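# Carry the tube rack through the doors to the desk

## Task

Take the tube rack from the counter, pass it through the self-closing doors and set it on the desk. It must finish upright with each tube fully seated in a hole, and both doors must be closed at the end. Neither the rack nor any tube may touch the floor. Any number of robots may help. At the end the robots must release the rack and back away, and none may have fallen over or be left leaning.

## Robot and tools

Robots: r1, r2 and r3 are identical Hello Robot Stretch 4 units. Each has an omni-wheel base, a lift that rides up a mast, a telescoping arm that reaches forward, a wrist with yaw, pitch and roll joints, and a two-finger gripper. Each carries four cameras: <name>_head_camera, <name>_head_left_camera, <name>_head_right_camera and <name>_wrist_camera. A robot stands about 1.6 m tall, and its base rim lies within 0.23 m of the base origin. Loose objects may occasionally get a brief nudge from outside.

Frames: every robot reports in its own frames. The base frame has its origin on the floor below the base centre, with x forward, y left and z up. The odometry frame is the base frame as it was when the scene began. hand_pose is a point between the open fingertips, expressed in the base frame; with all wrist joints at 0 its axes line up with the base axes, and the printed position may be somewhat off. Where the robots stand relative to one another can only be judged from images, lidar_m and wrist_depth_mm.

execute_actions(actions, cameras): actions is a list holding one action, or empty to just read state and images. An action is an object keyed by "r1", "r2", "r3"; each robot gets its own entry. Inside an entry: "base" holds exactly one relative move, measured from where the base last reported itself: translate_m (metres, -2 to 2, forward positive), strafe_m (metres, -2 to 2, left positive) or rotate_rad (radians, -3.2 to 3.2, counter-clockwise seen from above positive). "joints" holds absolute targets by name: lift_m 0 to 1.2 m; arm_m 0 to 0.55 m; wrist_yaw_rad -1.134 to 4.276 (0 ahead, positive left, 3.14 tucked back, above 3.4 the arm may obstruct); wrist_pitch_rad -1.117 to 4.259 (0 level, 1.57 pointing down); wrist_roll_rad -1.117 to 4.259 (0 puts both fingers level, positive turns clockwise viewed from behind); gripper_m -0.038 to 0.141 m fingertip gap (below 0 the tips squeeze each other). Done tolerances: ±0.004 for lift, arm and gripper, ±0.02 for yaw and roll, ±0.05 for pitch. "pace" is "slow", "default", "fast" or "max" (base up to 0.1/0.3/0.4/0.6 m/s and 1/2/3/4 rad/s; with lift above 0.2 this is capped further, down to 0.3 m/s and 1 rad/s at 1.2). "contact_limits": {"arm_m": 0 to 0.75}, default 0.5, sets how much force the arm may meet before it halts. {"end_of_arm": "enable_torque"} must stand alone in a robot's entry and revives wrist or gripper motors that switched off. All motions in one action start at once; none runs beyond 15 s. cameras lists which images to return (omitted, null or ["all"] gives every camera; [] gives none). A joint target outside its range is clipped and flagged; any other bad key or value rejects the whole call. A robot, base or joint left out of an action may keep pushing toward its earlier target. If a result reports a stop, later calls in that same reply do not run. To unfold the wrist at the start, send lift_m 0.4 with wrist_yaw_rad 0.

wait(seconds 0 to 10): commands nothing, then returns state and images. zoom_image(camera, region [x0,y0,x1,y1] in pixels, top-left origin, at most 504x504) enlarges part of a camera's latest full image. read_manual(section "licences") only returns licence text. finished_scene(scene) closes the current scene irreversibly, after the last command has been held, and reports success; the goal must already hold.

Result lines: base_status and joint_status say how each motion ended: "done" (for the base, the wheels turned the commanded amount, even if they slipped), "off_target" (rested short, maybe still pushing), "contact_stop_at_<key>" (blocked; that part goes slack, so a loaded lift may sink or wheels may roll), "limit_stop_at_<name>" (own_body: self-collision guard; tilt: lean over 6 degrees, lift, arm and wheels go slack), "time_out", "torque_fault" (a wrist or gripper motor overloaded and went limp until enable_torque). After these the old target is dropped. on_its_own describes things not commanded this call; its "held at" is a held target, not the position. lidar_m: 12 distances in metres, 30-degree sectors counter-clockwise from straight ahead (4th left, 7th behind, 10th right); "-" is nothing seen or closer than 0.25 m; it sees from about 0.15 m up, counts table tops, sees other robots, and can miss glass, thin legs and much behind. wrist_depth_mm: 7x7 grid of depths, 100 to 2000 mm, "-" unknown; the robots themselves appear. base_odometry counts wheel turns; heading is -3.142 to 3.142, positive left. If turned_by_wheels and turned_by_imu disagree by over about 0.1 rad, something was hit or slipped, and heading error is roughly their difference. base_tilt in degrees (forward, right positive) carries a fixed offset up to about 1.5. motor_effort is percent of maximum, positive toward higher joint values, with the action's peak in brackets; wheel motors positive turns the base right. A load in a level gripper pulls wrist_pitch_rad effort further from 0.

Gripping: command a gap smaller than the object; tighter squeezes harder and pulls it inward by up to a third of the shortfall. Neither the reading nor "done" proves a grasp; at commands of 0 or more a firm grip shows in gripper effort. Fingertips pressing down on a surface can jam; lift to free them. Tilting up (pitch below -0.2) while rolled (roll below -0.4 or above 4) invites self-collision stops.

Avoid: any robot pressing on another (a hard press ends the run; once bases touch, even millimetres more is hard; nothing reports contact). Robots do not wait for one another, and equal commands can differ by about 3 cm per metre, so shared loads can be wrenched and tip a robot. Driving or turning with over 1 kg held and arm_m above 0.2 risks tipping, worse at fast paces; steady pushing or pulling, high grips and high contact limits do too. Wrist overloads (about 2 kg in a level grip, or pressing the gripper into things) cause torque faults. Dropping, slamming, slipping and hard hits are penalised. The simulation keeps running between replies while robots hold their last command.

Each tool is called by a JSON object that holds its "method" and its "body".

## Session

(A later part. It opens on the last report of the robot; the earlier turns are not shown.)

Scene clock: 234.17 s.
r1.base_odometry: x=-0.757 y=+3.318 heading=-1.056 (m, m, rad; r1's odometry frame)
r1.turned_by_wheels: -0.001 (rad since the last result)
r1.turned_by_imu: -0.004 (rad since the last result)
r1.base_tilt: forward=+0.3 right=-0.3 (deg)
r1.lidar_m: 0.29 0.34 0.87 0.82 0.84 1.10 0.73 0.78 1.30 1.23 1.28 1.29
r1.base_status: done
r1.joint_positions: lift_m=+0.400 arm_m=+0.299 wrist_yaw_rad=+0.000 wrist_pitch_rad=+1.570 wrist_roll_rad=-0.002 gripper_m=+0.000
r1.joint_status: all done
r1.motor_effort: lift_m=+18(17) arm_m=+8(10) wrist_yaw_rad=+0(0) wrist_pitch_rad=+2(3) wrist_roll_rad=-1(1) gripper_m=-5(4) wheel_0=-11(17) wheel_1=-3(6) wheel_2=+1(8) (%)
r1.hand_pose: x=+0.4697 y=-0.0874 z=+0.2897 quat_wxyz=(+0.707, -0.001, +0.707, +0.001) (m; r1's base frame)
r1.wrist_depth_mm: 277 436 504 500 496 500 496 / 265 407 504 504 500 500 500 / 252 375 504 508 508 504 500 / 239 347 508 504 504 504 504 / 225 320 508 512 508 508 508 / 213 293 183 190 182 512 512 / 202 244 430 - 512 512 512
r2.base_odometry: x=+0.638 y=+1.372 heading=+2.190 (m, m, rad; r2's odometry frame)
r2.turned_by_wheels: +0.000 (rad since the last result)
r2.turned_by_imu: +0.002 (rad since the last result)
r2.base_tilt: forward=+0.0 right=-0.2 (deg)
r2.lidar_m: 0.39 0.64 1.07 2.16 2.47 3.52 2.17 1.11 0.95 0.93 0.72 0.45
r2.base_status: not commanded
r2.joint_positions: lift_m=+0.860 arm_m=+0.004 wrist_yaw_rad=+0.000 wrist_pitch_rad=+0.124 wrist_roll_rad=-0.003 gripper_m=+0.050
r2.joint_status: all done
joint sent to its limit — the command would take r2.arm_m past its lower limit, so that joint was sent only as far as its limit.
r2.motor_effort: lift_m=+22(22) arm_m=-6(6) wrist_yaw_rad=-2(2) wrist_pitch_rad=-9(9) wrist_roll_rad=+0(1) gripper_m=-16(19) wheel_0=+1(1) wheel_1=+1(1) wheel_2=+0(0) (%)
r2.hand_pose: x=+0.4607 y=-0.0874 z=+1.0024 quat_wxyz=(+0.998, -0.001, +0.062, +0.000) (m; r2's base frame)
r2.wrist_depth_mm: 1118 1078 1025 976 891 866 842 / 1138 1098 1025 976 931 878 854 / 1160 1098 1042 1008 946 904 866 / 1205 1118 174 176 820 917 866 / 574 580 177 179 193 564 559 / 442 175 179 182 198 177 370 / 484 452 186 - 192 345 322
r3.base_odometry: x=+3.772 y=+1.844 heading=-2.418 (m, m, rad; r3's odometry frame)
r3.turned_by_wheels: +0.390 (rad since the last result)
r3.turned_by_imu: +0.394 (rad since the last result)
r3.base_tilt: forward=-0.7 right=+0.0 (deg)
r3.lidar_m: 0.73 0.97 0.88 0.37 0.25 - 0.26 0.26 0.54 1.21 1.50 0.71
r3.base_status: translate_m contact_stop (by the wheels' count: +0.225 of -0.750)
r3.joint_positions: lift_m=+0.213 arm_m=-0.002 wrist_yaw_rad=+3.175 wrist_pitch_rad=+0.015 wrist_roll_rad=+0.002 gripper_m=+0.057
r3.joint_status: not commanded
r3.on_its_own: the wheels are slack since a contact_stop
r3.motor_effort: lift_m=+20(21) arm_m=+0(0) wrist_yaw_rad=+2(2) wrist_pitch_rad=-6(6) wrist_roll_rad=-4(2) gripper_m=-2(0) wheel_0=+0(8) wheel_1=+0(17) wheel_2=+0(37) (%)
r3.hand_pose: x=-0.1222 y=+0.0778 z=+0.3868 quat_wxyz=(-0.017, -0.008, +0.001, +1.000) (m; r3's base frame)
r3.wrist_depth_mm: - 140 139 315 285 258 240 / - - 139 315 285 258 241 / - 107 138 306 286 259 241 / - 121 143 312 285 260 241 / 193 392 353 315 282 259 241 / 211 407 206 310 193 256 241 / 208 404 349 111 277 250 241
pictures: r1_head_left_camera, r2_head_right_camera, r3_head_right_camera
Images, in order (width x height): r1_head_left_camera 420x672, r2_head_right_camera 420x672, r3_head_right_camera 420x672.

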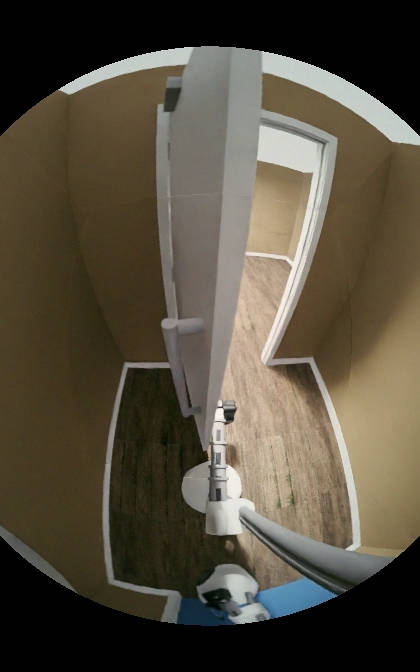

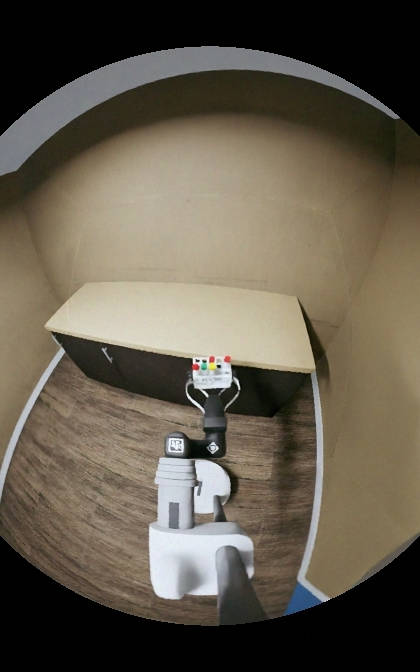

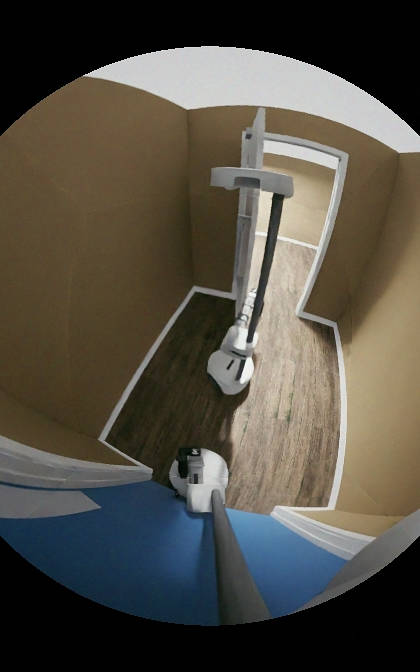

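{"method": "execute_actions", "body": {"actions": [{"r3": {"base": {"rotate_rad": -0.39}}, "r1": {"base": {"strafe_m": 0.16}, "pace": "slow"}, "r2": {"base": {"rotate_rad": -1.79}, "pace": "slow"}}], "cameras": ["r1_head_left_camera", "r2_head_right_camera", "r3_head_right_camera"]}}

Scene clock: 243.20 s.
r1.base_odometry: x=-0.618 y=+3.397 heading=-1.057 (m, m, rad; r1's odometry frame)
r1.turned_by_wheels: -0.001 (rad since the last result)
r1.turned_by_imu: -0.006 (rad since the last result)
r1.base_tilt: forward=+0.3 right=-0.4 (deg)
r1.lidar_m: 0.26 0.34 0.71 0.65 0.67 0.90 0.76 0.75 1.41 1.40 1.43 1.38
r1.base_status: done
r1.joint_positions: lift_m=+0.400 arm_m=+0.299 wrist_yaw_rad=+0.000 wrist_pitch_rad=+1.570 wrist_roll_rad=-0.002 gripper_m=+0.000
r1.joint_status: not commanded
r1.motor_effort: lift_m=+17(18) arm_m=+8(8) wrist_yaw_rad=+1(2) wrist_pitch_rad=+1(0) wrist_roll_rad=+1(2) gripper_m=-6(4) wheel_0=-10(20) wheel_1=+4(6) wheel_2=-5(4) (%)
r1.hand_pose: x=+0.4697 y=-0.0874 z=+0.2897 quat_wxyz=(+0.707, -0.001, +0.707, +0.001) (m; r1's base frame)
r1.wrist_depth_mm: 196 291 504 496 496 496 496 / 197 289 504 500 500 500 500 / 195 286 500 500 508 504 500 / 194 282 512 512 504 508 504 / 191 277 508 508 508 508 508 / 187 267 182 190 182 517 512 / 183 229 439 - 517 517 517
r2.base_odometry: x=+0.638 y=+1.372 heading=+0.400 (m, m, rad; r2's odometry frame)
r2.turned_by_wheels: -1.789 (rad since the last result)
r2.turned_by_imu: -1.777 (rad since the last result)
r2.base_tilt: forward=+0.0 right=-0.3 (deg)
r2.lidar_m: 0.42 0.99 0.62 0.58 0.59 0.84 2.18 2.27 3.07 3.50 1.32 0.44
r2.base_status: done
r2.joint_positions: lift_m=+0.860 arm_m=+0.004 wrist_yaw_rad=+0.000 wrist_pitch_rad=+0.124 wrist_roll_rad=-0.003 gripper_m=+0.050
r2.joint_status: not commanded
r2.motor_effort: lift_m=+22(22) arm_m=-6(6) wrist_yaw_rad=-1(1) wrist_pitch_rad=-8(8) wrist_roll_rad=-1(1) gripper_m=-20(17) wheel_0=+2(4) wheel_1=+2(4) wheel_2=+2(5) (%)
r2.hand_pose: x=+0.4607 y=-0.0874 z=+1.0024 quat_wxyz=(+0.998, -0.001, +0.062, +0.000) (m; r2's base frame)
r2.wrist_depth_mm: 676 676 676 676 683 683 683 / 691 699 691 691 699 707 699 / 707 715 707 707 715 723 715 / 715 723 174 176 732 732 723 / 741 741 177 179 193 750 759 / 759 175 179 181 198 177 768 / 778 788 186 - 193 788 788
r3.base_odometry: x=+3.772 y=+1.844 heading=-2.808 (m, m, rad; r3's odometry frame)
r3.turned_by_wheels: -0.390 (rad since the last result)
r3.turned_by_imu: -0.391 (rad since the last result)
r3.base_tilt: forward=-0.7 right=+0.0 (deg)
r3.lidar_m: 0.76 0.76 0.93 0.57 0.32 0.25 - 0.25 0.29 0.67 1.22 1.65
r3.base_status: done
r3.joint_positions: lift_m=+0.213 arm_m=-0.002 wrist_yaw_rad=+3.175 wrist_pitch_rad=+0.015 wrist_roll_rad=+0.002 gripper_m=+0.057
r3.joint_status: not commanded
r3.motor_effort: lift_m=+20(20) arm_m=+0(0) wrist_yaw_rad=+1(1) wrist_pitch_rad=-6(6) wrist_roll_rad=-3(2) gripper_m=-4(3) wheel_0=+1(5) wheel_1=+1(6) wheel_2=+0(7) (%)
r3.hand_pose: x=-0.1222 y=+0.0778 z=+0.3868 quat_wxyz=(-0.017, -0.008, +0.001, +1.000) (m; r3's base frame)
r3.wrist_depth_mm: - 140 140 327 324 320 319 / - - 138 327 324 322 317 / - 107 138 325 325 319 317 / - 121 143 325 320 320 317 / 192 330 329 325 322 320 317 / 211 334 206 325 194 320 317 / 209 334 329 111 322 317 317
pictures: r1_head_left_camera, r2_head_right_camera, r3_head_right_camera
Images, in order (width x height): r1_head_left_camera 420x672, r2_head_right_camera 420x672, r3_head_right_camera 420x672.

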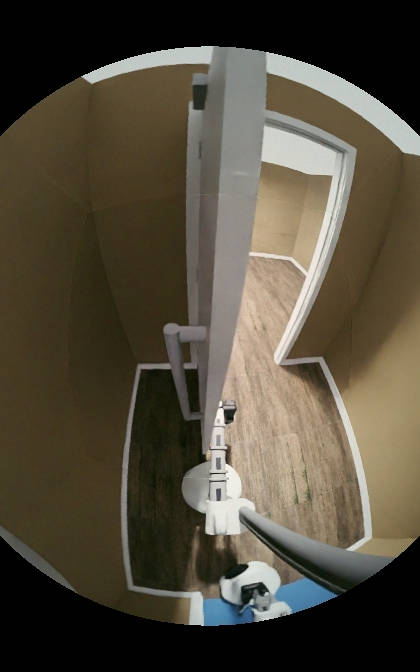

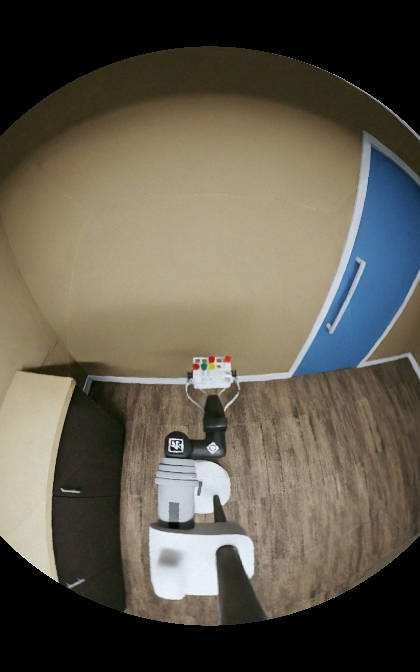

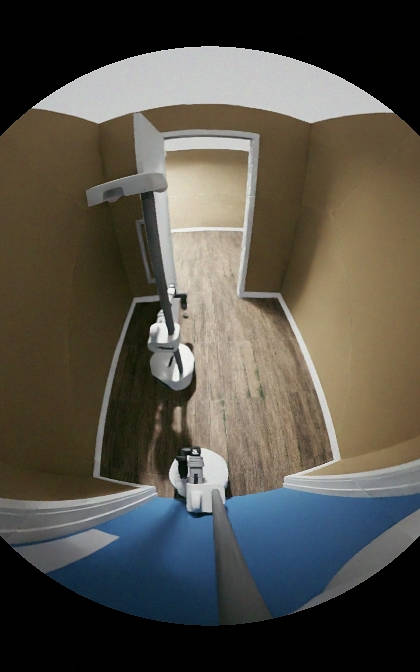

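{"method": "execute_actions", "body": {"actions": [{"r3": {"base": {"translate_m": -0.6}, "pace": "slow"}}], "cameras": ["r2_head_right_camera", "r3_head_right_camera"]}}

Scene clock: 253.97 s.
r1.base_odometry: x=-0.618 y=+3.397 heading=-1.057 (m, m, rad; r1's odometry frame)
r1.turned_by_wheels: +0.000 (rad since the last result)
r1.turned_by_imu: -0.004 (rad since the last result)
r1.base_tilt: forward=+0.3 right=-0.4 (deg)
r1.lidar_m: 0.25 0.33 0.70 0.65 0.67 0.91 1.07 1.36 1.45 1.39 1.43 1.39
r1.base_status: not commanded
r1.joint_positions: lift_m=+0.400 arm_m=+0.299 wrist_yaw_rad=+0.000 wrist_pitch_rad=+1.570 wrist_roll_rad=-0.002 gripper_m=+0.000
r1.joint_status: not commanded
r1.motor_effort: lift_m=+17(17) arm_m=+9(8) wrist_yaw_rad=+2(0) wrist_pitch_rad=+0(2) wrist_roll_rad=+1(1) gripper_m=-5(6) wheel_0=-10(10) wheel_1=+3(3) wheel_2=-5(5) (%)
r1.hand_pose: x=+0.4697 y=-0.0874 z=+0.2897 quat_wxyz=(+0.707, -0.001, +0.707, +0.001) (m; r1's base frame)
r1.wrist_depth_mm: 196 291 500 500 500 500 496 / 196 289 500 504 504 500 500 / 196 286 504 504 504 504 500 / 195 283 504 508 508 504 508 / 191 276 508 508 512 508 508 / 187 268 182 190 182 512 508 / 183 229 442 - 512 521 517
r2.base_odometry: x=+0.638 y=+1.372 heading=+0.400 (m, m, rad; r2's odometry frame)
r2.turned_by_wheels: +0.000 (rad since the last result)
r2.turned_by_imu: +0.003 (rad since the last result)
r2.base_tilt: forward=+0.1 right=-0.3 (deg)
r2.lidar_m: 0.40 0.98 0.62 0.57 0.60 0.84 2.17 2.27 3.07 1.24 1.19 0.47
r2.base_status: not commanded
r2.joint_positions: lift_m=+0.860 arm_m=+0.004 wrist_yaw_rad=+0.000 wrist_pitch_rad=+0.124 wrist_roll_rad=-0.003 gripper_m=+0.050
r2.joint_status: not commanded
r2.motor_effort: lift_m=+22(22) arm_m=-5(6) wrist_yaw_rad=-2(1) wrist_pitch_rad=-9(9) wrist_roll_rad=-1(0) gripper_m=-20(21) wheel_0=+2(2) wheel_1=+2(2) wheel_2=+2(2) (%)
r2.hand_pose: x=+0.4607 y=-0.0874 z=+1.0024 quat_wxyz=(+0.998, -0.001, +0.062, +0.000) (m; r2's base frame)
r2.wrist_depth_mm: 676 676 676 683 683 683 676 / 683 691 691 691 699 699 707 / 707 707 699 707 715 707 707 / 732 723 174 176 732 732 732 / 741 732 178 178 193 750 750 / 759 175 179 182 198 177 768 / 768 778 186 - 193 788 798
r3.base_odometry: x=+4.338 y=+2.040 heading=-2.807 (m, m, rad; r3's odometry frame)
r3.turned_by_wheels: +0.000 (rad since the last result)
r3.turned_by_imu: +0.004 (rad since the last result)
r3.base_tilt: forward=-0.7 right=+0.0 (deg)
r3.lidar_m: 1.35 0.48 0.47 1.11 1.17 2.59 0.25 - - 0.25 0.38 1.69
r3.base_status: done
r3.joint_positions: lift_m=+0.213 arm_m=-0.002 wrist_yaw_rad=+3.175 wrist_pitch_rad=+0.015 wrist_roll_rad=+0.002 gripper_m=+0.057
r3.joint_status: not commanded
r3.motor_effort: lift_m=+20(20) arm_m=+0(0) wrist_yaw_rad=+2(2) wrist_pitch_rad=-6(5) wrist_roll_rad=-3(0) gripper_m=-4(3) wheel_0=+2(12) wheel_1=-8(22) wheel_2=+13(27) (%)
r3.hand_pose: x=-0.1222 y=+0.0778 z=+0.3868 quat_wxyz=(-0.017, -0.008, +0.001, +1.000) (m; r3's base frame)
r3.wrist_depth_mm: - 140 140 - - - - / - - 138 - - - - / - 107 138 - - - - / - 121 143 - - - - / 192 312 389 - - - - / 211 325 206 469 193 1430 1430 / 209 319 384 110 991 904 991
pictures: r2_head_right_camera, r3_head_right_camera
Images, in order (width x height): r2_head_right_camera 420x672, r3_head_right_camera 420x672.

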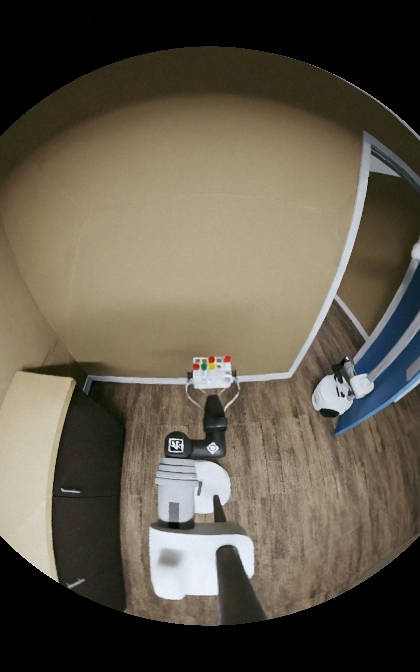

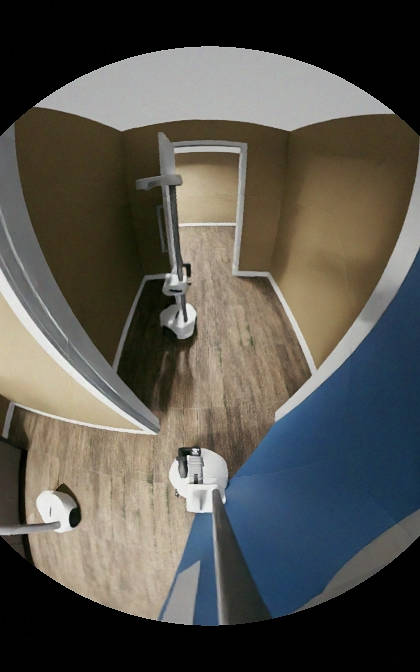

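{"method": "execute_actions", "body": {"actions": [{"r3": {"base": {"translate_m": -0.25}, "joints": {"arm_m": 0.3}, "pace": "default"}, "r2": {"base": {"translate_m": 0.3}}}], "cameras": ["r3_head_right_camera"]}}

{"method": "execute_actions", "body": {"actions": [{"r3": {"base": {"strafe_m": -0.3}, "pace": "slow"}}], "cameras": ["r2_head_right_camera", "r3_head_right_camera"]}}

Scene clock: 266.90 s.
r1.base_odometry: x=-0.618 y=+3.397 heading=-1.057 (m, m, rad; r1's odometry frame)
r1.turned_by_wheels: +0.000 (rad since the last result)
r1.turned_by_imu: -0.002 (rad since the last result)
r1.base_tilt: forward=+0.3 right=-0.3 (deg)
r1.lidar_m: 0.25 0.33 0.71 0.65 0.68 0.90 1.09 1.40 1.42 1.38 1.43 1.39
r1.base_status: not commanded
r1.joint_positions: lift_m=+0.400 arm_m=+0.299 wrist_yaw_rad=+0.000 wrist_pitch_rad=+1.570 wrist_roll_rad=-0.002 gripper_m=+0.000
r1.joint_status: not commanded
r1.motor_effort: lift_m=+18(18) arm_m=+8(8) wrist_yaw_rad=+2(1) wrist_pitch_rad=+1(2) wrist_roll_rad=-3(3) gripper_m=-5(5) wheel_0=-10(10) wheel_1=+4(3) wheel_2=-5(5) (%)
r1.hand_pose: x=+0.4697 y=-0.0874 z=+0.2897 quat_wxyz=(+0.707, -0.001, +0.707, +0.001) (m; r1's base frame)
r1.wrist_depth_mm: 196 291 500 500 500 500 496 / 196 289 504 504 500 500 500 / 195 286 504 508 504 508 500 / 193 282 508 504 504 504 504 / 190 276 508 508 508 508 508 / 187 270 182 190 182 512 508 / 183 229 439 - 512 517 512
r2.base_odometry: x=+0.914 y=+1.489 heading=+0.400 (m, m, rad; r2's odometry frame)
r2.turned_by_wheels: +0.000 (rad since the last result)
r2.turned_by_imu: +0.001 (rad since the last result)
r2.base_tilt: forward=+0.0 right=-0.2 (deg)
r2.lidar_m: 0.41 0.66 0.91 0.58 0.61 0.81 2.47 2.61 3.50 1.05 0.93 0.46
r2.base_status: done
r2.joint_positions: lift_m=+0.860 arm_m=+0.004 wrist_yaw_rad=+0.000 wrist_pitch_rad=+0.124 wrist_roll_rad=-0.003 gripper_m=+0.050
r2.joint_status: not commanded
r2.motor_effort: lift_m=+22(22) arm_m=-6(6) wrist_yaw_rad=-2(1) wrist_pitch_rad=-9(9) wrist_roll_rad=+0(0) gripper_m=-18(20) wheel_0=+2(8) wheel_1=+0(6) wheel_2=+0(10) (%)
r2.hand_pose: x=+0.4607 y=-0.0874 z=+1.0024 quat_wxyz=(+0.998, -0.001, +0.062, +0.000) (m; r2's base frame)
r2.wrist_depth_mm: 394 392 394 397 397 399 397 / 402 402 402 402 407 404 410 / 410 410 410 413 413 418 418 / 421 421 174 176 421 430 427 / 433 433 177 178 192 439 436 / 439 175 179 181 197 177 449 / 445 452 185 - 193 455 459
r3.base_odometry: x=+4.574 y=+2.122 heading=-2.807 (m, m, rad; r3's odometry frame)
r3.turned_by_wheels: +0.000 (rad since the last result)
r3.turned_by_imu: +0.001 (rad since the last result)
r3.base_tilt: forward=-0.7 right=+0.0 (deg)
r3.lidar_m: 1.58 0.67 0.82 1.06 1.87 2.67 2.54 0.25 - 0.25 0.30 0.95
r3.base_status: done
r3.joint_positions: lift_m=+0.213 arm_m=+0.298 wrist_yaw_rad=+3.175 wrist_pitch_rad=+0.015 wrist_roll_rad=+0.002 gripper_m=+0.057
r3.joint_status: all done
r3.motor_effort: lift_m=+20(20) arm_m=+9(10) wrist_yaw_rad=+3(1) wrist_pitch_rad=-5(6) wrist_roll_rad=-2(1) gripper_m=-5(6) wheel_0=+4(4) wheel_1=-9(15) wheel_2=+8(21) (%)
r3.hand_pose: x=+0.1781 y=+0.0778 z=+0.3868 quat_wxyz=(-0.017, -0.008, +0.001, +1.000) (m; r3's base frame)
r3.wrist_depth_mm: - 521 661 - - - - / - 113 235 - - - - / - 115 143 - - - - / 404 141 234 - - - - / 433 517 535 - - - - / 430 517 206 1537 194 1464 1397 / 430 500 480 111 976 904 1008
pictures: r3_head_right_camera
Images, in order (width x height): r3_head_right_camera 420x672.

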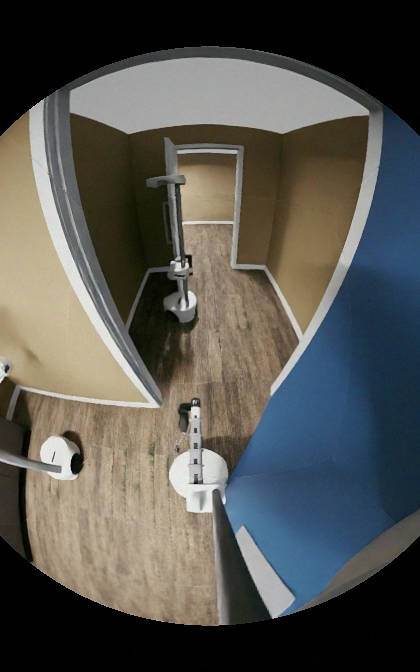

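Scene clock: 271.03 s.
r1.base_odometry: x=-0.618 y=+3.397 heading=-1.057 (m, m, rad; r1's odometry frame)
r1.turned_by_wheels: +0.000 (rad since the last result)
r1.turned_by_imu: -0.002 (rad since the last result)
r1.base_tilt: forward=+0.3 right=-0.2 (deg)
r1.lidar_m: 0.26 0.34 0.68 0.65 0.68 0.89 1.07 1.36 1.42 1.38 1.43 1.37
r1.base_status: not commanded
r1.joint_positions: lift_m=+0.400 arm_m=+0.299 wrist_yaw_rad=+0.000 wrist_pitch_rad=+1.570 wrist_roll_rad=-0.002 gripper_m=+0.000
r1.joint_status: not commanded
r1.motor_effort: lift_m=+17(18) arm_m=+9(8) wrist_yaw_rad=+1(0) wrist_pitch_rad=-1(1) wrist_roll_rad=-1(2) gripper_m=-6(5) wheel_0=-10(10) wheel_1=+4(4) wheel_2=-5(5) (%)
r1.hand_pose: x=+0.4697 y=-0.0874 z=+0.2897 quat_wxyz=(+0.707, -0.001, +0.707, +0.001) (m; r1's base frame)
r1.wrist_depth_mm: 197 291 500 500 496 496 496 / 196 289 504 500 500 500 500 / 196 286 500 504 504 500 504 / 194 282 508 508 508 500 504 / 191 277 512 508 508 508 508 / 187 268 183 190 182 512 512 / 183 229 442 - 517 512 512
r2.base_odometry: x=+0.914 y=+1.489 heading=+0.400 (m, m, rad; r2's odometry frame)
r2.turned_by_wheels: +0.000 (rad since the last result)
r2.turned_by_imu: +0.001 (rad since the last result)
r2.base_tilt: forward=+0.0 right=-0.3 (deg)
r2.lidar_m: 0.38 0.66 0.92 0.58 0.62 0.82 2.46 2.59 3.48 1.35 0.93 0.46
r2.base_status: not commanded
r2.joint_positions: lift_m=+0.860 arm_m=+0.004 wrist_yaw_rad=+0.000 wrist_pitch_rad=+0.124 wrist_roll_rad=-0.003 gripper_m=+0.050
r2.joint_status: not commanded
r2.motor_effort: lift_m=+22(22) arm_m=-6(5) wrist_yaw_rad=-2(1) wrist_pitch_rad=-8(9) wrist_roll_rad=-1(1) gripper_m=-21(20) wheel_0=+2(2) wheel_1=+0(0) wheel_2=+0(0) (%)
r2.hand_pose: x=+0.4607 y=-0.0874 z=+1.0024 quat_wxyz=(+0.998, -0.001, +0.062, +0.000) (m; r2's base frame)
r2.wrist_depth_mm: 392 397 394 397 397 399 399 / 402 402 404 404 404 410 407 / 413 410 410 413 413 418 415 / 421 421 173 176 418 427 430 / 433 433 177 179 193 436 436 / 442 175 179 181 198 177 449 / 452 455 186 - 193 459 459
r3.base_odometry: x=+4.476 y=+2.405 heading=-2.808 (m, m, rad; r3's odometry frame)
r3.turned_by_wheels: +0.000 (rad since the last result)
r3.turned_by_imu: -0.001 (rad since the last result)
r3.base_tilt: forward=-0.7 right=+0.0 (deg)
r3.lidar_m: 1.65 0.90 0.86 1.37 2.26 2.67 2.53 0.25 0.25 - 0.25 0.37
r3.base_status: done
r3.joint_positions: lift_m=+0.213 arm_m=+0.298 wrist_yaw_rad=+3.175 wrist_pitch_rad=+0.015 wrist_roll_rad=+0.002 gripper_m=+0.057
r3.joint_status: not commanded
r3.motor_effort: lift_m=+19(20) arm_m=+9(9) wrist_yaw_rad=+1(3) wrist_pitch_rad=-6(5) wrist_roll_rad=-2(2) gripper_m=-1(1) wheel_0=+5(12) wheel_1=-10(9) wheel_2=+0(6) (%)
r3.hand_pose: x=+0.1781 y=+0.0778 z=+0.3868 quat_wxyz=(-0.017, -0.008, +0.001, +1.000) (m; r3's base frame)
r3.wrist_depth_mm: - 525 798 - - - - / - 113 234 - - - - / - 115 143 - - - - / 364 141 234 - - - - / 397 521 539 - - - - / 392 517 205 1537 194 1499 1430 / 392 492 484 111 976 904 976
pictures: r2_head_right_camera, r3_head_right_camera
Images, in order (width x height): r2_head_right_camera 420x672, r3_head_right_camera 420x672.

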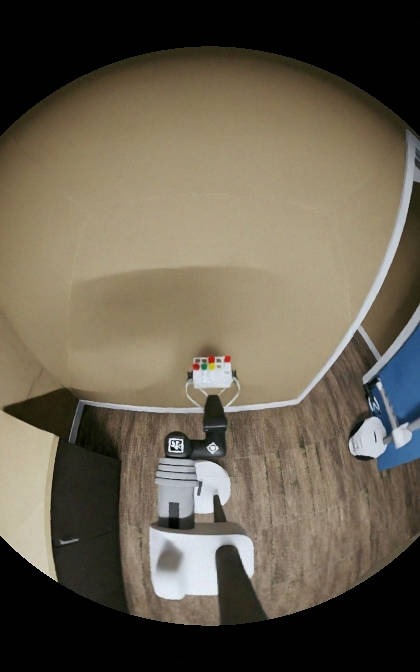

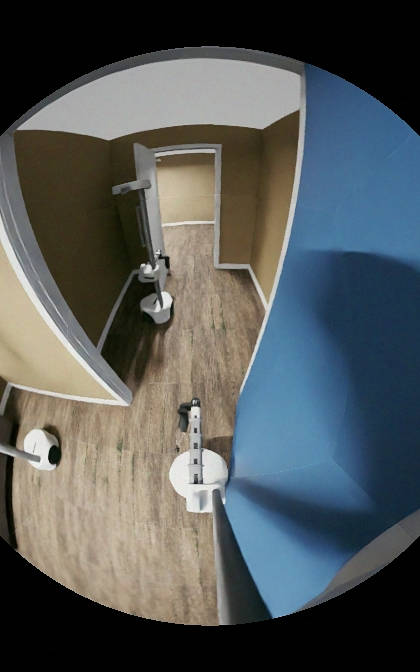

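{"method": "execute_actions", "body": {"actions": [{"r3": {"base": {"translate_m": -0.57}, "pace": "default"}, "r2": {"base": {"strafe_m": -0.8}}}], "cameras": ["r2_head_right_camera", "r3_head_right_camera"]}}

Scene clock: 279.17 s.
r1.base_odometry: x=-0.618 y=+3.397 heading=-1.057 (m, m, rad; r1's odometry frame)
r1.turned_by_wheels: +0.000 (rad since the last result)
r1.turned_by_imu: -0.003 (rad since the last result)
r1.base_tilt: forward=+0.3 right=-0.3 (deg)
r1.lidar_m: 0.26 0.34 0.71 0.65 0.68 0.90 1.09 1.39 1.43 1.39 1.44 1.39
r1.base_status: not commanded
r1.joint_positions: lift_m=+0.400 arm_m=+0.299 wrist_yaw_rad=+0.000 wrist_pitch_rad=+1.570 wrist_roll_rad=-0.002 gripper_m=+0.000
r1.joint_status: not commanded
r1.motor_effort: lift_m=+17(18) arm_m=+8(8) wrist_yaw_rad=+2(0) wrist_pitch_rad=-1(1) wrist_roll_rad=+2(0) gripper_m=-4(4) wheel_0=-10(10) wheel_1=+4(3) wheel_2=-5(5) (%)
r1.hand_pose: x=+0.4697 y=-0.0874 z=+0.2897 quat_wxyz=(+0.707, -0.001, +0.707, +0.001) (m; r1's base frame)
r1.wrist_depth_mm: 197 290 500 500 496 496 492 / 196 290 500 500 500 500 496 / 196 287 504 500 500 504 500 / 193 282 504 508 508 508 508 / 191 276 508 512 512 508 508 / 187 268 182 190 182 512 508 / 183 229 442 - 512 512 517
r2.base_odometry: x=+1.226 y=+0.752 heading=+0.400 (m, m, rad; r2's odometry frame)
r2.turned_by_wheels: +0.000 (rad since the last result)
r2.turned_by_imu: +0.001 (rad since the last result)
r2.base_tilt: forward=+0.0 right=-0.3 (deg)
r2.lidar_m: 0.41 0.68 0.92 1.37 1.42 1.96 2.47 0.80 0.67 0.64 0.98 0.46
r2.base_status: done
r2.joint_positions: lift_m=+0.860 arm_m=+0.004 wrist_yaw_rad=+0.000 wrist_pitch_rad=+0.124 wrist_roll_rad=-0.003 gripper_m=+0.050
r2.joint_status: not commanded
r2.motor_effort: lift_m=+21(22) arm_m=-6(6) wrist_yaw_rad=-1(1) wrist_pitch_rad=-8(9) wrist_roll_rad=-1(1) gripper_m=-20(19) wheel_0=+0(6) wheel_1=+2(8) wheel_2=+0(2) (%)
r2.hand_pose: x=+0.4607 y=-0.0874 z=+1.0025 quat_wxyz=(+0.998, -0.001, +0.062, +0.000) (m; r2's base frame)
r2.wrist_depth_mm: 407 404 407 397 - - - / 415 415 415 407 - - - / 424 427 424 415 - - - / 433 436 174 177 1537 - - / 445 442 177 178 193 - - / 455 175 179 181 198 177 - / 466 469 186 - 193 1708 1756
r3.base_odometry: x=+5.015 y=+2.592 heading=-2.807 (m, m, rad; r3's odometry frame)
r3.turned_by_wheels: +0.001 (rad since the last result)
r3.turned_by_imu: +0.008 (rad since the last result)
r3.base_tilt: forward=-0.7 right=+0.1 (deg)
r3.lidar_m: 0.26 0.81 0.66 2.14 2.23 2.05 1.96 2.05 2.00 1.91 1.68 0.25
r3.base_status: done
r3.joint_positions: lift_m=+0.213 arm_m=+0.299 wrist_yaw_rad=+3.175 wrist_pitch_rad=+0.015 wrist_roll_rad=+0.001 gripper_m=+0.057
r3.joint_status: not commanded
r3.motor_effort: lift_m=+20(20) arm_m=+8(9) wrist_yaw_rad=+2(10) wrist_pitch_rad=-5(6) wrist_roll_rad=-1(2) gripper_m=+1(4) wheel_0=+8(28) wheel_1=-2(13) wheel_2=+2(12) (%)
r3.hand_pose: x=+0.1783 y=+0.0778 z=+0.3868 quat_wxyz=(-0.017, -0.008, +0.001, +1.000) (m; r3's base frame)
r3.wrist_depth_mm: - - - - - - - / - 113 236 - - - - / - 115 143 - - - - / 152 139 236 - - - - / 164 - 535 - - - - / 163 1397 206 1499 193 1499 1430 / 162 197 480 111 991 917 991
pictures: r2_head_right_camera, r3_head_right_camera
Images, in order (width x height): r2_head_right_camera 420x672, r3_head_right_camera 420x672.

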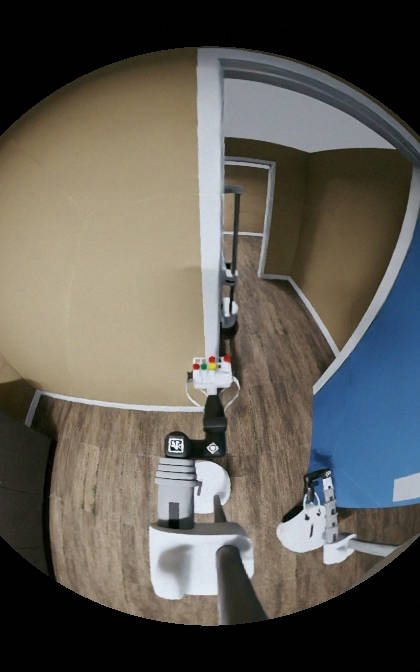

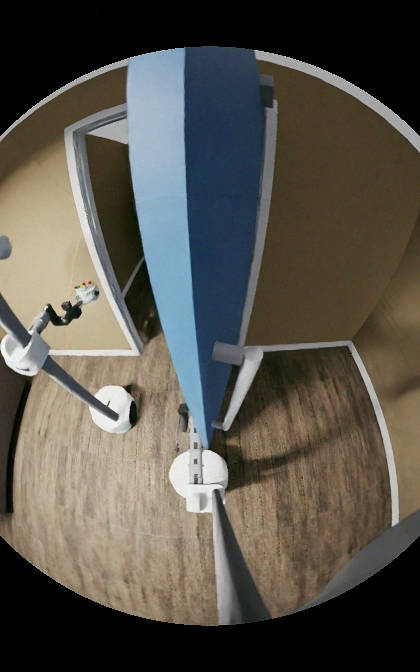

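{"method": "execute_actions", "body": {"actions": [{"r3": {"base": {"translate_m": -0.05}, "pace": "default"}, "r2": {"base": {"strafe_m": -0.15}}}], "cameras": []}}

{"method": "execute_actions", "body": {"actions": [{"r3": {"base": {"strafe_m": -0.18}, "pace": "slow"}, "r2": {"base": {"strafe_m": -0.2}, "pace": "slow"}}], "cameras": ["r2_head_right_camera", "r2_head_camera", "r3_head_right_camera"]}}

Scene clock: 289.80 s.
r1.base_odometry: x=-0.618 y=+3.397 heading=-1.057 (m, m, rad; r1's odometry frame)
r1.turned_by_wheels: +0.000 (rad since the last result)
r1.turned_by_imu: -0.004 (rad since the last result)
r1.base_tilt: forward=+0.3 right=-0.3 (deg)
r1.lidar_m: 0.26 0.33 0.71 0.64 0.69 0.90 1.05 1.39 1.44 1.38 1.41 1.39
r1.base_status: not commanded
r1.joint_positions: lift_m=+0.400 arm_m=+0.299 wrist_yaw_rad=+0.000 wrist_pitch_rad=+1.570 wrist_roll_rad=-0.002 gripper_m=+0.000
r1.joint_status: not commanded
r1.motor_effort: lift_m=+17(17) arm_m=+9(8) wrist_yaw_rad=+1(1) wrist_pitch_rad=+0(2) wrist_roll_rad=-2(1) gripper_m=-5(6) wheel_0=-10(10) wheel_1=+4(4) wheel_2=-5(5) (%)
r1.hand_pose: x=+0.4697 y=-0.0874 z=+0.2897 quat_wxyz=(+0.707, -0.001, +0.707, +0.001) (m; r1's base frame)
r1.wrist_depth_mm: 196 291 500 500 496 496 500 / 196 289 496 504 500 500 496 / 196 287 504 504 504 508 504 / 194 283 508 508 508 504 504 / 191 277 508 504 508 504 508 / 187 270 182 190 182 508 508 / 183 229 442 - 512 512 512
r2.base_odometry: x=+1.285 y=+0.614 heading=+0.401 (m, m, rad; r2's odometry frame)
r2.turned_by_wheels: +0.000 (rad since the last result)
r2.turned_by_imu: +0.003 (rad since the last result)
r2.base_tilt: forward=+0.0 right=-0.3 (deg)
r2.lidar_m: 0.40 0.67 0.95 1.53 1.59 2.17 2.46 0.60 0.49 0.47 0.82 0.45
r2.base_status: done
r2.joint_positions: lift_m=+0.860 arm_m=+0.003 wrist_yaw_rad=+0.000 wrist_pitch_rad=+0.124 wrist_roll_rad=-0.003 gripper_m=+0.050
r2.joint_status: not commanded
r2.motor_effort: lift_m=+21(21) arm_m=-6(5) wrist_yaw_rad=-1(1) wrist_pitch_rad=-8(9) wrist_roll_rad=+0(1) gripper_m=-21(22) wheel_0=+0(8) wheel_1=+3(8) wheel_2=+0(1) (%)
r2.hand_pose: x=+0.4607 y=-0.0874 z=+1.0025 quat_wxyz=(+0.998, -0.001, +0.062, +0.000) (m; r2's base frame)
r2.wrist_depth_mm: 413 407 442 - - - 1983 / 415 415 452 - - - 1921 / 427 427 418 - - - 1983 / 439 439 174 177 - - - / 445 445 177 179 193 - - / 455 175 178 182 198 177 1863 / 466 473 186 - 193 1708 1708
r3.base_odometry: x=+5.062 y=+2.608 heading=-2.806 (m, m, rad; r3's odometry frame)
r3.turned_by_wheels: +0.001 (rad since the last result)
r3.turned_by_imu: +0.002 (rad since the last result)
r3.base_tilt: forward=-0.7 right=+0.0 (deg)
r3.lidar_m: 0.25 0.60 0.59 2.13 2.21 2.02 1.92 1.97 2.03 1.89 1.76 0.27
r3.base_status: done
r3.joint_positions: lift_m=+0.213 arm_m=+0.299 wrist_yaw_rad=+3.175 wrist_pitch_rad=+0.015 wrist_roll_rad=+0.001 gripper_m=+0.057
r3.joint_status: not commanded
r3.motor_effort: lift_m=+20(19) arm_m=+8(8) wrist_yaw_rad=+2(0) wrist_pitch_rad=-5(6) wrist_roll_rad=-3(3) gripper_m=-2(4) wheel_0=+9(9) wheel_1=+0(6) wheel_2=+2(11) (%)
r3.hand_pose: x=+0.1783 y=+0.0778 z=+0.3868 quat_wxyz=(-0.017, -0.008, +0.001, +1.000) (m; r3's base frame)
r3.wrist_depth_mm: - - - - - - - / - - 492 - - - - / - - 170 - - - - / - 147 220 - - - - / - - 535 - - - - / 723 1576 206 1537 193 1464 1430 / 544 1025 477 111 991 904 976
pictures: none
No camera images: the call's "cameras" was empty. Leave "cameras" out to get every camera's image.

Scene clock: 292.93 s.
r1.base_odometry: x=-0.618 y=+3.397 heading=-1.057 (m, m, rad; r1's odometry frame)
r1.turned_by_wheels: +0.000 (rad since the last result)
r1.turned_by_imu: -0.001 (rad since the last result)
r1.base_tilt: forward=+0.4 right=-0.3 (deg)
r1.lidar_m: 0.25 0.33 0.71 0.65 0.67 0.90 1.08 1.38 1.40 1.39 1.43 1.40
r1.base_status: not commanded
r1.joint_positions: lift_m=+0.400 arm_m=+0.299 wrist_yaw_rad=+0.000 wrist_pitch_rad=+1.570 wrist_roll_rad=-0.002 gripper_m=+0.000
r1.joint_status: not commanded
r1.motor_effort: lift_m=+18(18) arm_m=+8(8) wrist_yaw_rad=+0(1) wrist_pitch_rad=+2(0) wrist_roll_rad=-1(1) gripper_m=-5(4) wheel_0=-10(10) wheel_1=+3(3) wheel_2=-5(5) (%)
r1.hand_pose: x=+0.4697 y=-0.0874 z=+0.2897 quat_wxyz=(+0.707, -0.001, +0.707, +0.001) (m; r1's base frame)
r1.wrist_depth_mm: 197 291 496 500 500 496 496 / 196 290 500 504 504 500 500 / 196 286 504 512 500 504 500 / 194 282 504 504 508 508 504 / 191 277 508 508 512 512 508 / 187 270 183 190 182 508 508 / 183 230 442 - 517 508 512
r2.base_odometry: x=+1.363 y=+0.430 heading=+0.401 (m, m, rad; r2's odometry frame)
r2.turned_by_wheels: +0.000 (rad since the last result)
r2.turned_by_imu: +0.000 (rad since the last result)
r2.base_tilt: forward=+0.0 right=-0.3 (deg)
r2.lidar_m: 0.41 0.71 0.94 1.74 1.82 2.59 2.46 0.61 0.50 0.46 0.70 0.44
r2.base_status: done
r2.joint_positions: lift_m=+0.860 arm_m=+0.003 wrist_yaw_rad=+0.000 wrist_pitch_rad=+0.124 wrist_roll_rad=-0.003 gripper_m=+0.050
r2.joint_status: not commanded
r2.motor_effort: lift_m=+21(21) arm_m=-6(6) wrist_yaw_rad=-1(1) wrist_pitch_rad=-8(9) wrist_roll_rad=-1(1) gripper_m=-21(20) wheel_0=+1(6) wheel_1=-1(6) wheel_2=+0(0) (%)
r2.hand_pose: x=+0.4607 y=-0.0874 z=+1.0025 quat_wxyz=(+0.998, -0.001, +0.062, +0.000) (m; r2's base frame)
r2.wrist_depth_mm: 442 1756 - - - - 1708 / 433 1756 - - - - 1661 / 442 1756 - - - - 1708 / 436 1808 173 176 - - 1661 / 445 1756 177 179 193 - 1708 / 449 175 179 181 198 177 1661 / 455 1576 186 - 193 1756 1576
r3.base_odometry: x=+5.003 y=+2.778 heading=-2.805 (m, m, rad; r3's odometry frame)
r3.turned_by_wheels: +0.001 (rad since the last result)
r3.turned_by_imu: +0.002 (rad since the last result)
r3.base_tilt: forward=-0.7 right=+0.0 (deg)
r3.lidar_m: 0.30 0.57 0.58 2.31 2.42 2.01 1.92 1.99 1.80 1.75 1.74 0.25
r3.base_status: done
r3.joint_positions: lift_m=+0.213 arm_m=+0.299 wrist_yaw_rad=+3.175 wrist_pitch_rad=+0.015 wrist_roll_rad=+0.001 gripper_m=+0.057
r3.joint_status: not commanded
r3.motor_effort: lift_m=+20(19) arm_m=+7(8) wrist_yaw_rad=+0(1) wrist_pitch_rad=-5(6) wrist_roll_rad=+0(3) gripper_m=-2(3) wheel_0=+10(18) wheel_1=-1(11) wheel_2=+3(4) (%)
r3.hand_pose: x=+0.1783 y=+0.0778 z=+0.3868 quat_wxyz=(-0.017, -0.008, +0.001, +1.000) (m; r3's base frame)
r3.wrist_depth_mm: - 121 - - - - - / - 113 500 - - - - / - 115 170 - - - - / 121 120 250 - - - - / 155 - 535 - - - - / 157 1430 206 1537 193 1464 1430 / 156 946 480 111 991 904 991
pictures: r2_head_camera, r2_head_right_camera, r3_head_right_camera
Images, in order (width x height): r2_head_camera 420x560, r2_head_right_camera 420x672, r3_head_right_camera 420x672.

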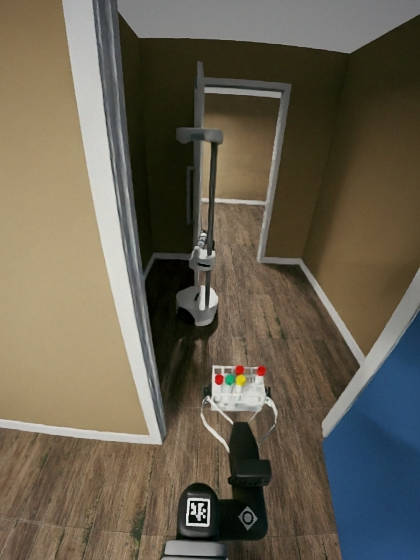

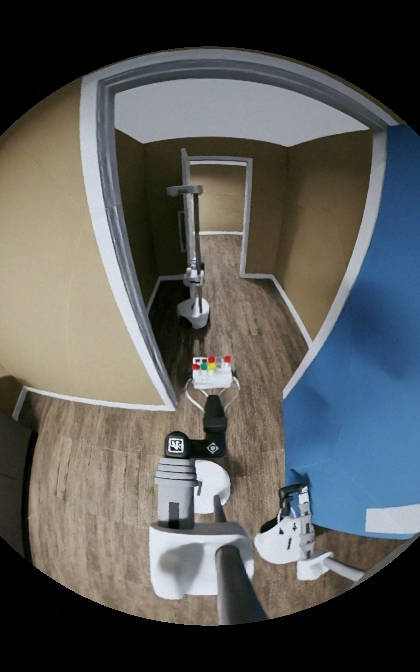

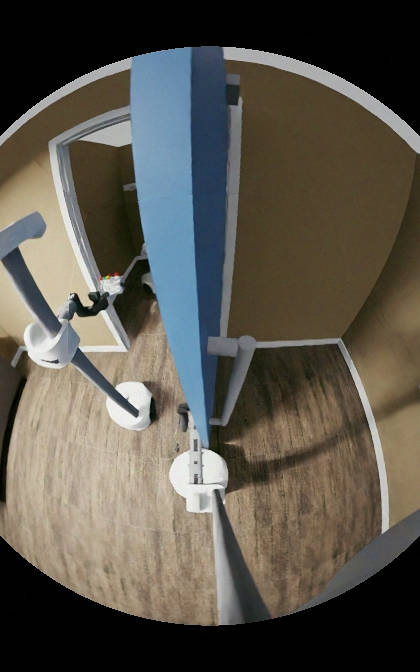

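{"method": "execute_actions", "body": {"actions": [{"r2": {"base": {"rotate_rad": -0.25}}}], "cameras": ["r2_head_camera"]}}

Scene clock: 304.90 s.
r1.base_odometry: x=-0.618 y=+3.397 heading=-1.057 (m, m, rad; r1's odometry frame)
r1.turned_by_wheels: +0.000 (rad since the last result)
r1.turned_by_imu: -0.004 (rad since the last result)
r1.base_tilt: forward=+0.3 right=-0.3 (deg)
r1.lidar_m: 0.25 0.32 0.70 0.66 0.66 0.88 1.08 1.40 1.42 1.37 1.43 1.37
r1.base_status: not commanded
r1.joint_positions: lift_m=+0.400 arm_m=+0.299 wrist_yaw_rad=+0.000 wrist_pitch_rad=+1.570 wrist_roll_rad=-0.002 gripper_m=+0.000
r1.joint_status: not commanded
r1.motor_effort: lift_m=+18(17) arm_m=+8(8) wrist_yaw_rad=+0(1) wrist_pitch_rad=+0(2) wrist_roll_rad=-1(2) gripper_m=-6(4) wheel_0=-10(10) wheel_1=+3(4) wheel_2=-5(5) (%)
r1.hand_pose: x=+0.4697 y=-0.0874 z=+0.2897 quat_wxyz=(+0.707, -0.001, +0.707, +0.001) (m; r1's base frame)
r1.wrist_depth_mm: 197 291 500 496 500 500 496 / 196 289 504 504 500 500 504 / 195 289 504 504 504 500 504 / 194 282 504 504 508 508 504 / 191 277 504 512 508 508 508 / 187 270 183 190 182 508 512 / 183 230 442 - 512 512 512
r2.base_odometry: x=+1.362 y=+0.430 heading=+0.151 (m, m, rad; r2's odometry frame)
r2.turned_by_wheels: -0.250 (rad since the last result)
r2.turned_by_imu: -0.245 (rad since the last result)
r2.base_tilt: forward=+0.1 right=-0.2 (deg)
r2.lidar_m: 0.40 0.69 0.78 1.34 1.73 2.02 2.48 2.47 0.50 0.45 0.66 0.46
r2.base_status: done
r2.joint_positions: lift_m=+0.860 arm_m=+0.003 wrist_yaw_rad=+0.000 wrist_pitch_rad=+0.124 wrist_roll_rad=-0.003 gripper_m=+0.050
r2.joint_status: not commanded
r2.motor_effort: lift_m=+21(21) arm_m=-5(6) wrist_yaw_rad=-2(0) wrist_pitch_rad=-9(8) wrist_roll_rad=-2(0) gripper_m=-23(21) wheel_0=+2(4) wheel_1=+2(6) wheel_2=+1(5) (%)
r2.hand_pose: x=+0.4607 y=-0.0874 z=+1.0025 quat_wxyz=(+0.998, -0.001, +0.062, +0.000) (m; r2's base frame)
r2.wrist_depth_mm: - 1397 - - - 1576 676 / - - - - - 1576 683 / - - - - - 1576 676 / - - 175 176 1921 1661 691 / - - 177 179 192 1661 691 / 1863 175 179 181 198 178 691 / 1661 1537 186 - 193 1576 634
r3.base_odometry: x=+5.003 y=+2.778 heading=-2.805 (m, m, rad; r3's odometry frame)
r3.turned_by_wheels: +0.000 (rad since the last result)
r3.turned_by_imu: +0.001 (rad since the last result)
r3.base_tilt: forward=-0.7 right=+0.0 (deg)
r3.lidar_m: 0.30 0.59 0.56 2.31 2.41 2.01 1.90 1.99 1.81 1.75 1.75 0.25
r3.base_status: not commanded
r3.joint_positions: lift_m=+0.213 arm_m=+0.299 wrist_yaw_rad=+3.175 wrist_pitch_rad=+0.015 wrist_roll_rad=+0.001 gripper_m=+0.057
r3.joint_status: not commanded
r3.motor_effort: lift_m=+20(20) arm_m=+7(7) wrist_yaw_rad=+1(2) wrist_pitch_rad=-6(7) wrist_roll_rad=-3(2) gripper_m=-2(2) wheel_0=+9(9) wheel_1=-1(1) wheel_2=+3(3) (%)
r3.hand_pose: x=+0.1783 y=+0.0778 z=+0.3868 quat_wxyz=(-0.017, -0.008, +0.001, +1.000) (m; r3's base frame)
r3.wrist_depth_mm: - 121 - - - - - / - 114 496 - - - - / - 115 171 - - - - / 121 120 250 - - - - / 156 - 539 - - - - / 158 1430 206 1537 193 1464 1430 / 156 946 480 111 991 891 991
pictures: r2_head_camera
Images, in order (width x height): r2_head_camera 420x560.

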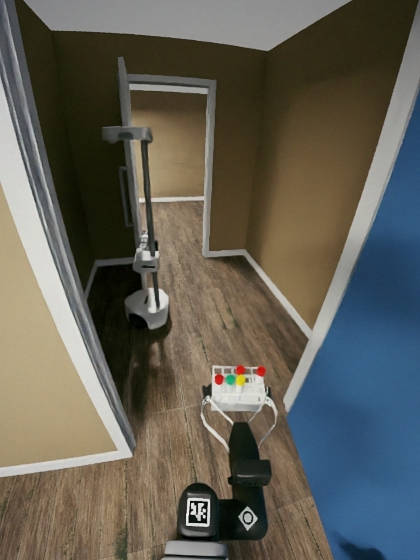

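{"method": "execute_actions", "body": {"actions": [{"r2": {"base": {"translate_m": 2.0}, "pace": "fast"}}], "cameras": ["r2_head_camera", "r2_head_left_camera"]}}

Scene clock: 316.20 s.
r1.base_odometry: x=-0.618 y=+3.397 heading=-1.057 (m, m, rad; r1's odometry frame)
r1.turned_by_wheels: +0.000 (rad since the last result)
r1.turned_by_imu: -0.004 (rad since the last result)
r1.base_tilt: forward=+0.4 right=-0.3 (deg)
r1.lidar_m: 0.25 0.33 0.69 0.65 0.67 0.91 1.07 1.38 1.43 0.38 0.43 1.38
r1.base_status: not commanded
r1.joint_positions: lift_m=+0.400 arm_m=+0.299 wrist_yaw_rad=+0.000 wrist_pitch_rad=+1.570 wrist_roll_rad=-0.002 gripper_m=+0.000
r1.joint_status: not commanded
r1.motor_effort: lift_m=+18(18) arm_m=+8(8) wrist_yaw_rad=+1(0) wrist_pitch_rad=+0(1) wrist_roll_rad=-1(2) gripper_m=-5(4) wheel_0=-10(10) wheel_1=+3(3) wheel_2=-5(5) (%)
r1.hand_pose: x=+0.4697 y=-0.0874 z=+0.2897 quat_wxyz=(+0.707, -0.001, +0.707, +0.001) (m; r1's base frame)
r1.wrist_depth_mm: 196 290 496 500 492 496 500 / 196 289 504 500 500 496 500 / 195 286 504 504 504 504 500 / 194 283 504 508 508 504 508 / 191 277 508 504 508 504 508 / 187 270 182 190 182 508 512 / 184 229 439 - 517 512 517
r2.base_odometry: x=+3.340 y=+0.731 heading=+0.151 (m, m, rad; r2's odometry frame)
r2.turned_by_wheels: +0.000 (rad since the last result)
r2.turned_by_imu: +0.002 (rad since the last result)
r2.base_tilt: forward=+0.1 right=-0.2 (deg)
r2.lidar_m: 0.41 1.38 0.58 0.42 0.41 1.35 2.00 1.15 0.92 0.78 0.79 0.46
r2.base_status: done
r2.joint_positions: lift_m=+0.860 arm_m=+0.003 wrist_yaw_rad=+0.000 wrist_pitch_rad=+0.124 wrist_roll_rad=-0.003 gripper_m=+0.050
r2.joint_status: not commanded
r2.motor_effort: lift_m=+21(21) arm_m=-6(5) wrist_yaw_rad=-1(1) wrist_pitch_rad=-8(8) wrist_roll_rad=-1(1) gripper_m=-16(20) wheel_0=+0(5) wheel_1=+0(6) wheel_2=+0(12) (%)
r2.hand_pose: x=+0.4607 y=-0.0874 z=+1.0025 quat_wxyz=(+0.998, -0.001, +0.062, +0.000) (m; r2's base frame)
r2.wrist_depth_mm: - - 842 878 917 866 683 / - - - 891 946 878 683 / - - 854 904 946 891 691 / - - 174 175 946 891 699 / - - 177 179 193 891 699 / - 174 179 181 198 177 707 / 1756 1756 186 - 193 931 691
r3.base_odometry: x=+5.003 y=+2.778 heading=-2.805 (m, m, rad; r3's odometry frame)
r3.turned_by_wheels: +0.000 (rad since the last result)
r3.turned_by_imu: +0.001 (rad since the last result)
r3.base_tilt: forward=-0.7 right=+0.0 (deg)
r3.lidar_m: 0.32 1.46 1.73 2.31 2.42 2.01 1.90 1.98 1.79 1.74 1.74 0.25
r3.base_status: not commanded
r3.joint_positions: lift_m=+0.213 arm_m=+0.299 wrist_yaw_rad=+3.175 wrist_pitch_rad=+0.015 wrist_roll_rad=+0.001 gripper_m=+0.057
r3.joint_status: not commanded
r3.motor_effort: lift_m=+20(20) arm_m=+8(8) wrist_yaw_rad=+1(1) wrist_pitch_rad=-6(5) wrist_roll_rad=-3(2) gripper_m=-2(4) wheel_0=+9(9) wheel_1=-1(0) wheel_2=+3(3) (%)
r3.hand_pose: x=+0.1783 y=+0.0778 z=+0.3868 quat_wxyz=(-0.017, -0.008, +0.001, +1.000) (m; r3's base frame)
r3.wrist_depth_mm: - 121 - - - - - / - 113 496 - - - - / - 115 171 - - - - / 121 120 250 - - - - / 155 - 535 - - - - / 157 1464 206 1499 194 1464 1397 / 156 946 480 111 991 917 991
pictures: r2_head_camera, r2_head_left_camera
Images, in order (width x height): r2_head_camera 420x560, r2_head_left_camera 420x672.

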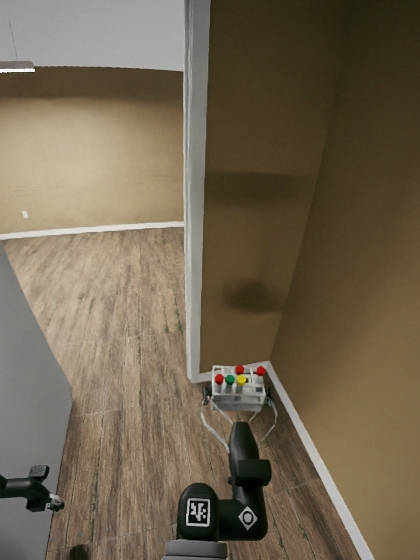

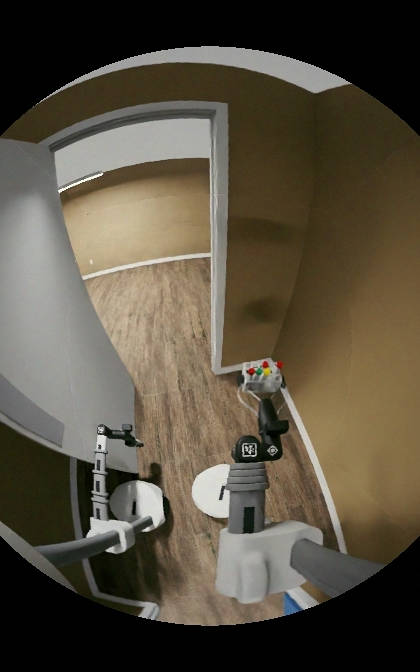

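{"method": "execute_actions", "body": {"actions": [{"r2": {"base": {"rotate_rad": 0.43}}, "r3": {"joints": {"arm_m": 0.0}}}], "cameras": ["r2_head_camera", "r3_head_camera"]}}

Scene clock: 321.83 s.
r1.base_odometry: x=-0.618 y=+3.397 heading=-1.057 (m, m, rad; r1's odometry frame)
r1.turned_by_wheels: +0.000 (rad since the last result)
r1.turned_by_imu: -0.002 (rad since the last result)
r1.base_tilt: forward=+0.4 right=-0.4 (deg)
r1.lidar_m: 0.25 0.32 0.71 0.66 0.67 0.90 1.09 1.38 1.43 0.38 0.40 0.71
r1.base_status: not commanded
r1.joint_positions: lift_m=+0.400 arm_m=+0.299 wrist_yaw_rad=+0.000 wrist_pitch_rad=+1.570 wrist_roll_rad=-0.002 gripper_m=+0.000
r1.joint_status: not commanded
r1.motor_effort: lift_m=+18(17) arm_m=+8(8) wrist_yaw_rad=+0(1) wrist_pitch_rad=+0(2) wrist_roll_rad=-1(1) gripper_m=-5(5) wheel_0=-10(10) wheel_1=+4(4) wheel_2=-5(5) (%)
r1.hand_pose: x=+0.4697 y=-0.0874 z=+0.2897 quat_wxyz=(+0.707, -0.001, +0.707, +0.001) (m; r1's base frame)
r1.wrist_depth_mm: 196 291 500 500 500 500 496 / 196 290 500 500 504 504 500 / 195 287 504 504 504 504 504 / 194 282 508 504 508 508 504 / 190 276 512 508 508 512 512 / 187 268 182 190 182 512 512 / 183 229 442 - 517 512 512
r2.base_odometry: x=+3.340 y=+0.731 heading=+0.581 (m, m, rad; r2's odometry frame)
r2.turned_by_wheels: +0.430 (rad since the last result)
r2.turned_by_imu: +0.429 (rad since the last result)
r2.base_tilt: forward=+0.0 right=-0.3 (deg)
r2.lidar_m: 0.41 0.59 0.40 0.40 0.54 1.35 1.15 0.99 0.79 0.77 0.87 0.45
r2.base_status: done
r2.joint_positions: lift_m=+0.860 arm_m=+0.003 wrist_yaw_rad=+0.000 wrist_pitch_rad=+0.124 wrist_roll_rad=-0.003 gripper_m=+0.050
r2.joint_status: not commanded
r2.motor_effort: lift_m=+21(21) arm_m=-5(6) wrist_yaw_rad=-2(2) wrist_pitch_rad=-9(9) wrist_roll_rad=+0(1) gripper_m=-22(20) wheel_0=+0(5) wheel_1=+1(6) wheel_2=+1(7) (%)
r2.hand_pose: x=+0.4607 y=-0.0874 z=+1.0025 quat_wxyz=(+0.998, -0.001, +0.062, +0.000) (m; r2's base frame)
r2.wrist_depth_mm: 768 - - - - 741 715 / 759 - - - - 768 741 / 759 - - - - 778 750 / 759 - 174 176 831 788 778 / 768 1098 178 179 193 809 778 / 768 174 178 181 198 178 798 / 732 1078 186 - 193 854 809
r3.base_odometry: x=+5.003 y=+2.778 heading=-2.806 (m, m, rad; r3's odometry frame)
r3.turned_by_wheels: -0.001 (rad since the last result)
r3.turned_by_imu: -0.001 (rad since the last result)
r3.base_tilt: forward=-0.7 right=+0.0 (deg)
r3.lidar_m: 0.29 0.27 1.73 2.32 2.40 2.01 1.91 1.98 1.82 1.72 1.77 1.27
r3.base_status: not commanded
r3.joint_positions: lift_m=+0.213 arm_m=+0.002 wrist_yaw_rad=+3.175 wrist_pitch_rad=+0.015 wrist_roll_rad=+0.001 gripper_m=+0.057
r3.joint_status: all done
r3.motor_effort: lift_m=+20(20) arm_m=-9(14) wrist_yaw_rad=+1(0) wrist_pitch_rad=-6(6) wrist_roll_rad=-1(1) gripper_m=-2(1) wheel_0=-1(13) wheel_1=+0(6) wheel_2=-1(7) (%)
r3.hand_pose: x=-0.1187 y=+0.0777 z=+0.3868 quat_wxyz=(-0.017, -0.008, +0.001, +1.000) (m; r3's base frame)
r3.wrist_depth_mm: - 144 143 - - - - / - - 142 - - - - / - 107 142 - - - 1983 / - 122 143 - - 1983 1921 / 193 - - - - 1983 - / 211 1537 205 1499 193 1430 1397 / 208 1042 946 111 991 904 991
pictures: r2_head_camera, r3_head_camera
Images, in order (width x height): r2_head_camera 420x560, r3_head_camera 420x560.

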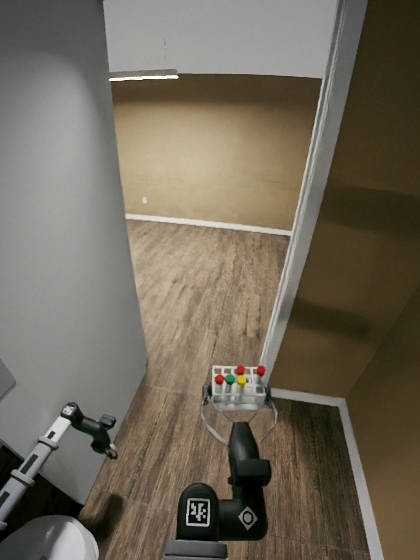

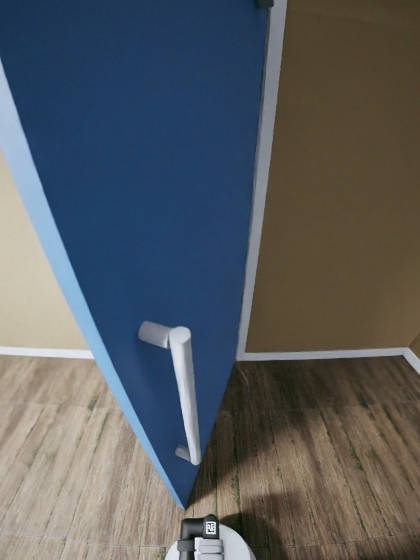

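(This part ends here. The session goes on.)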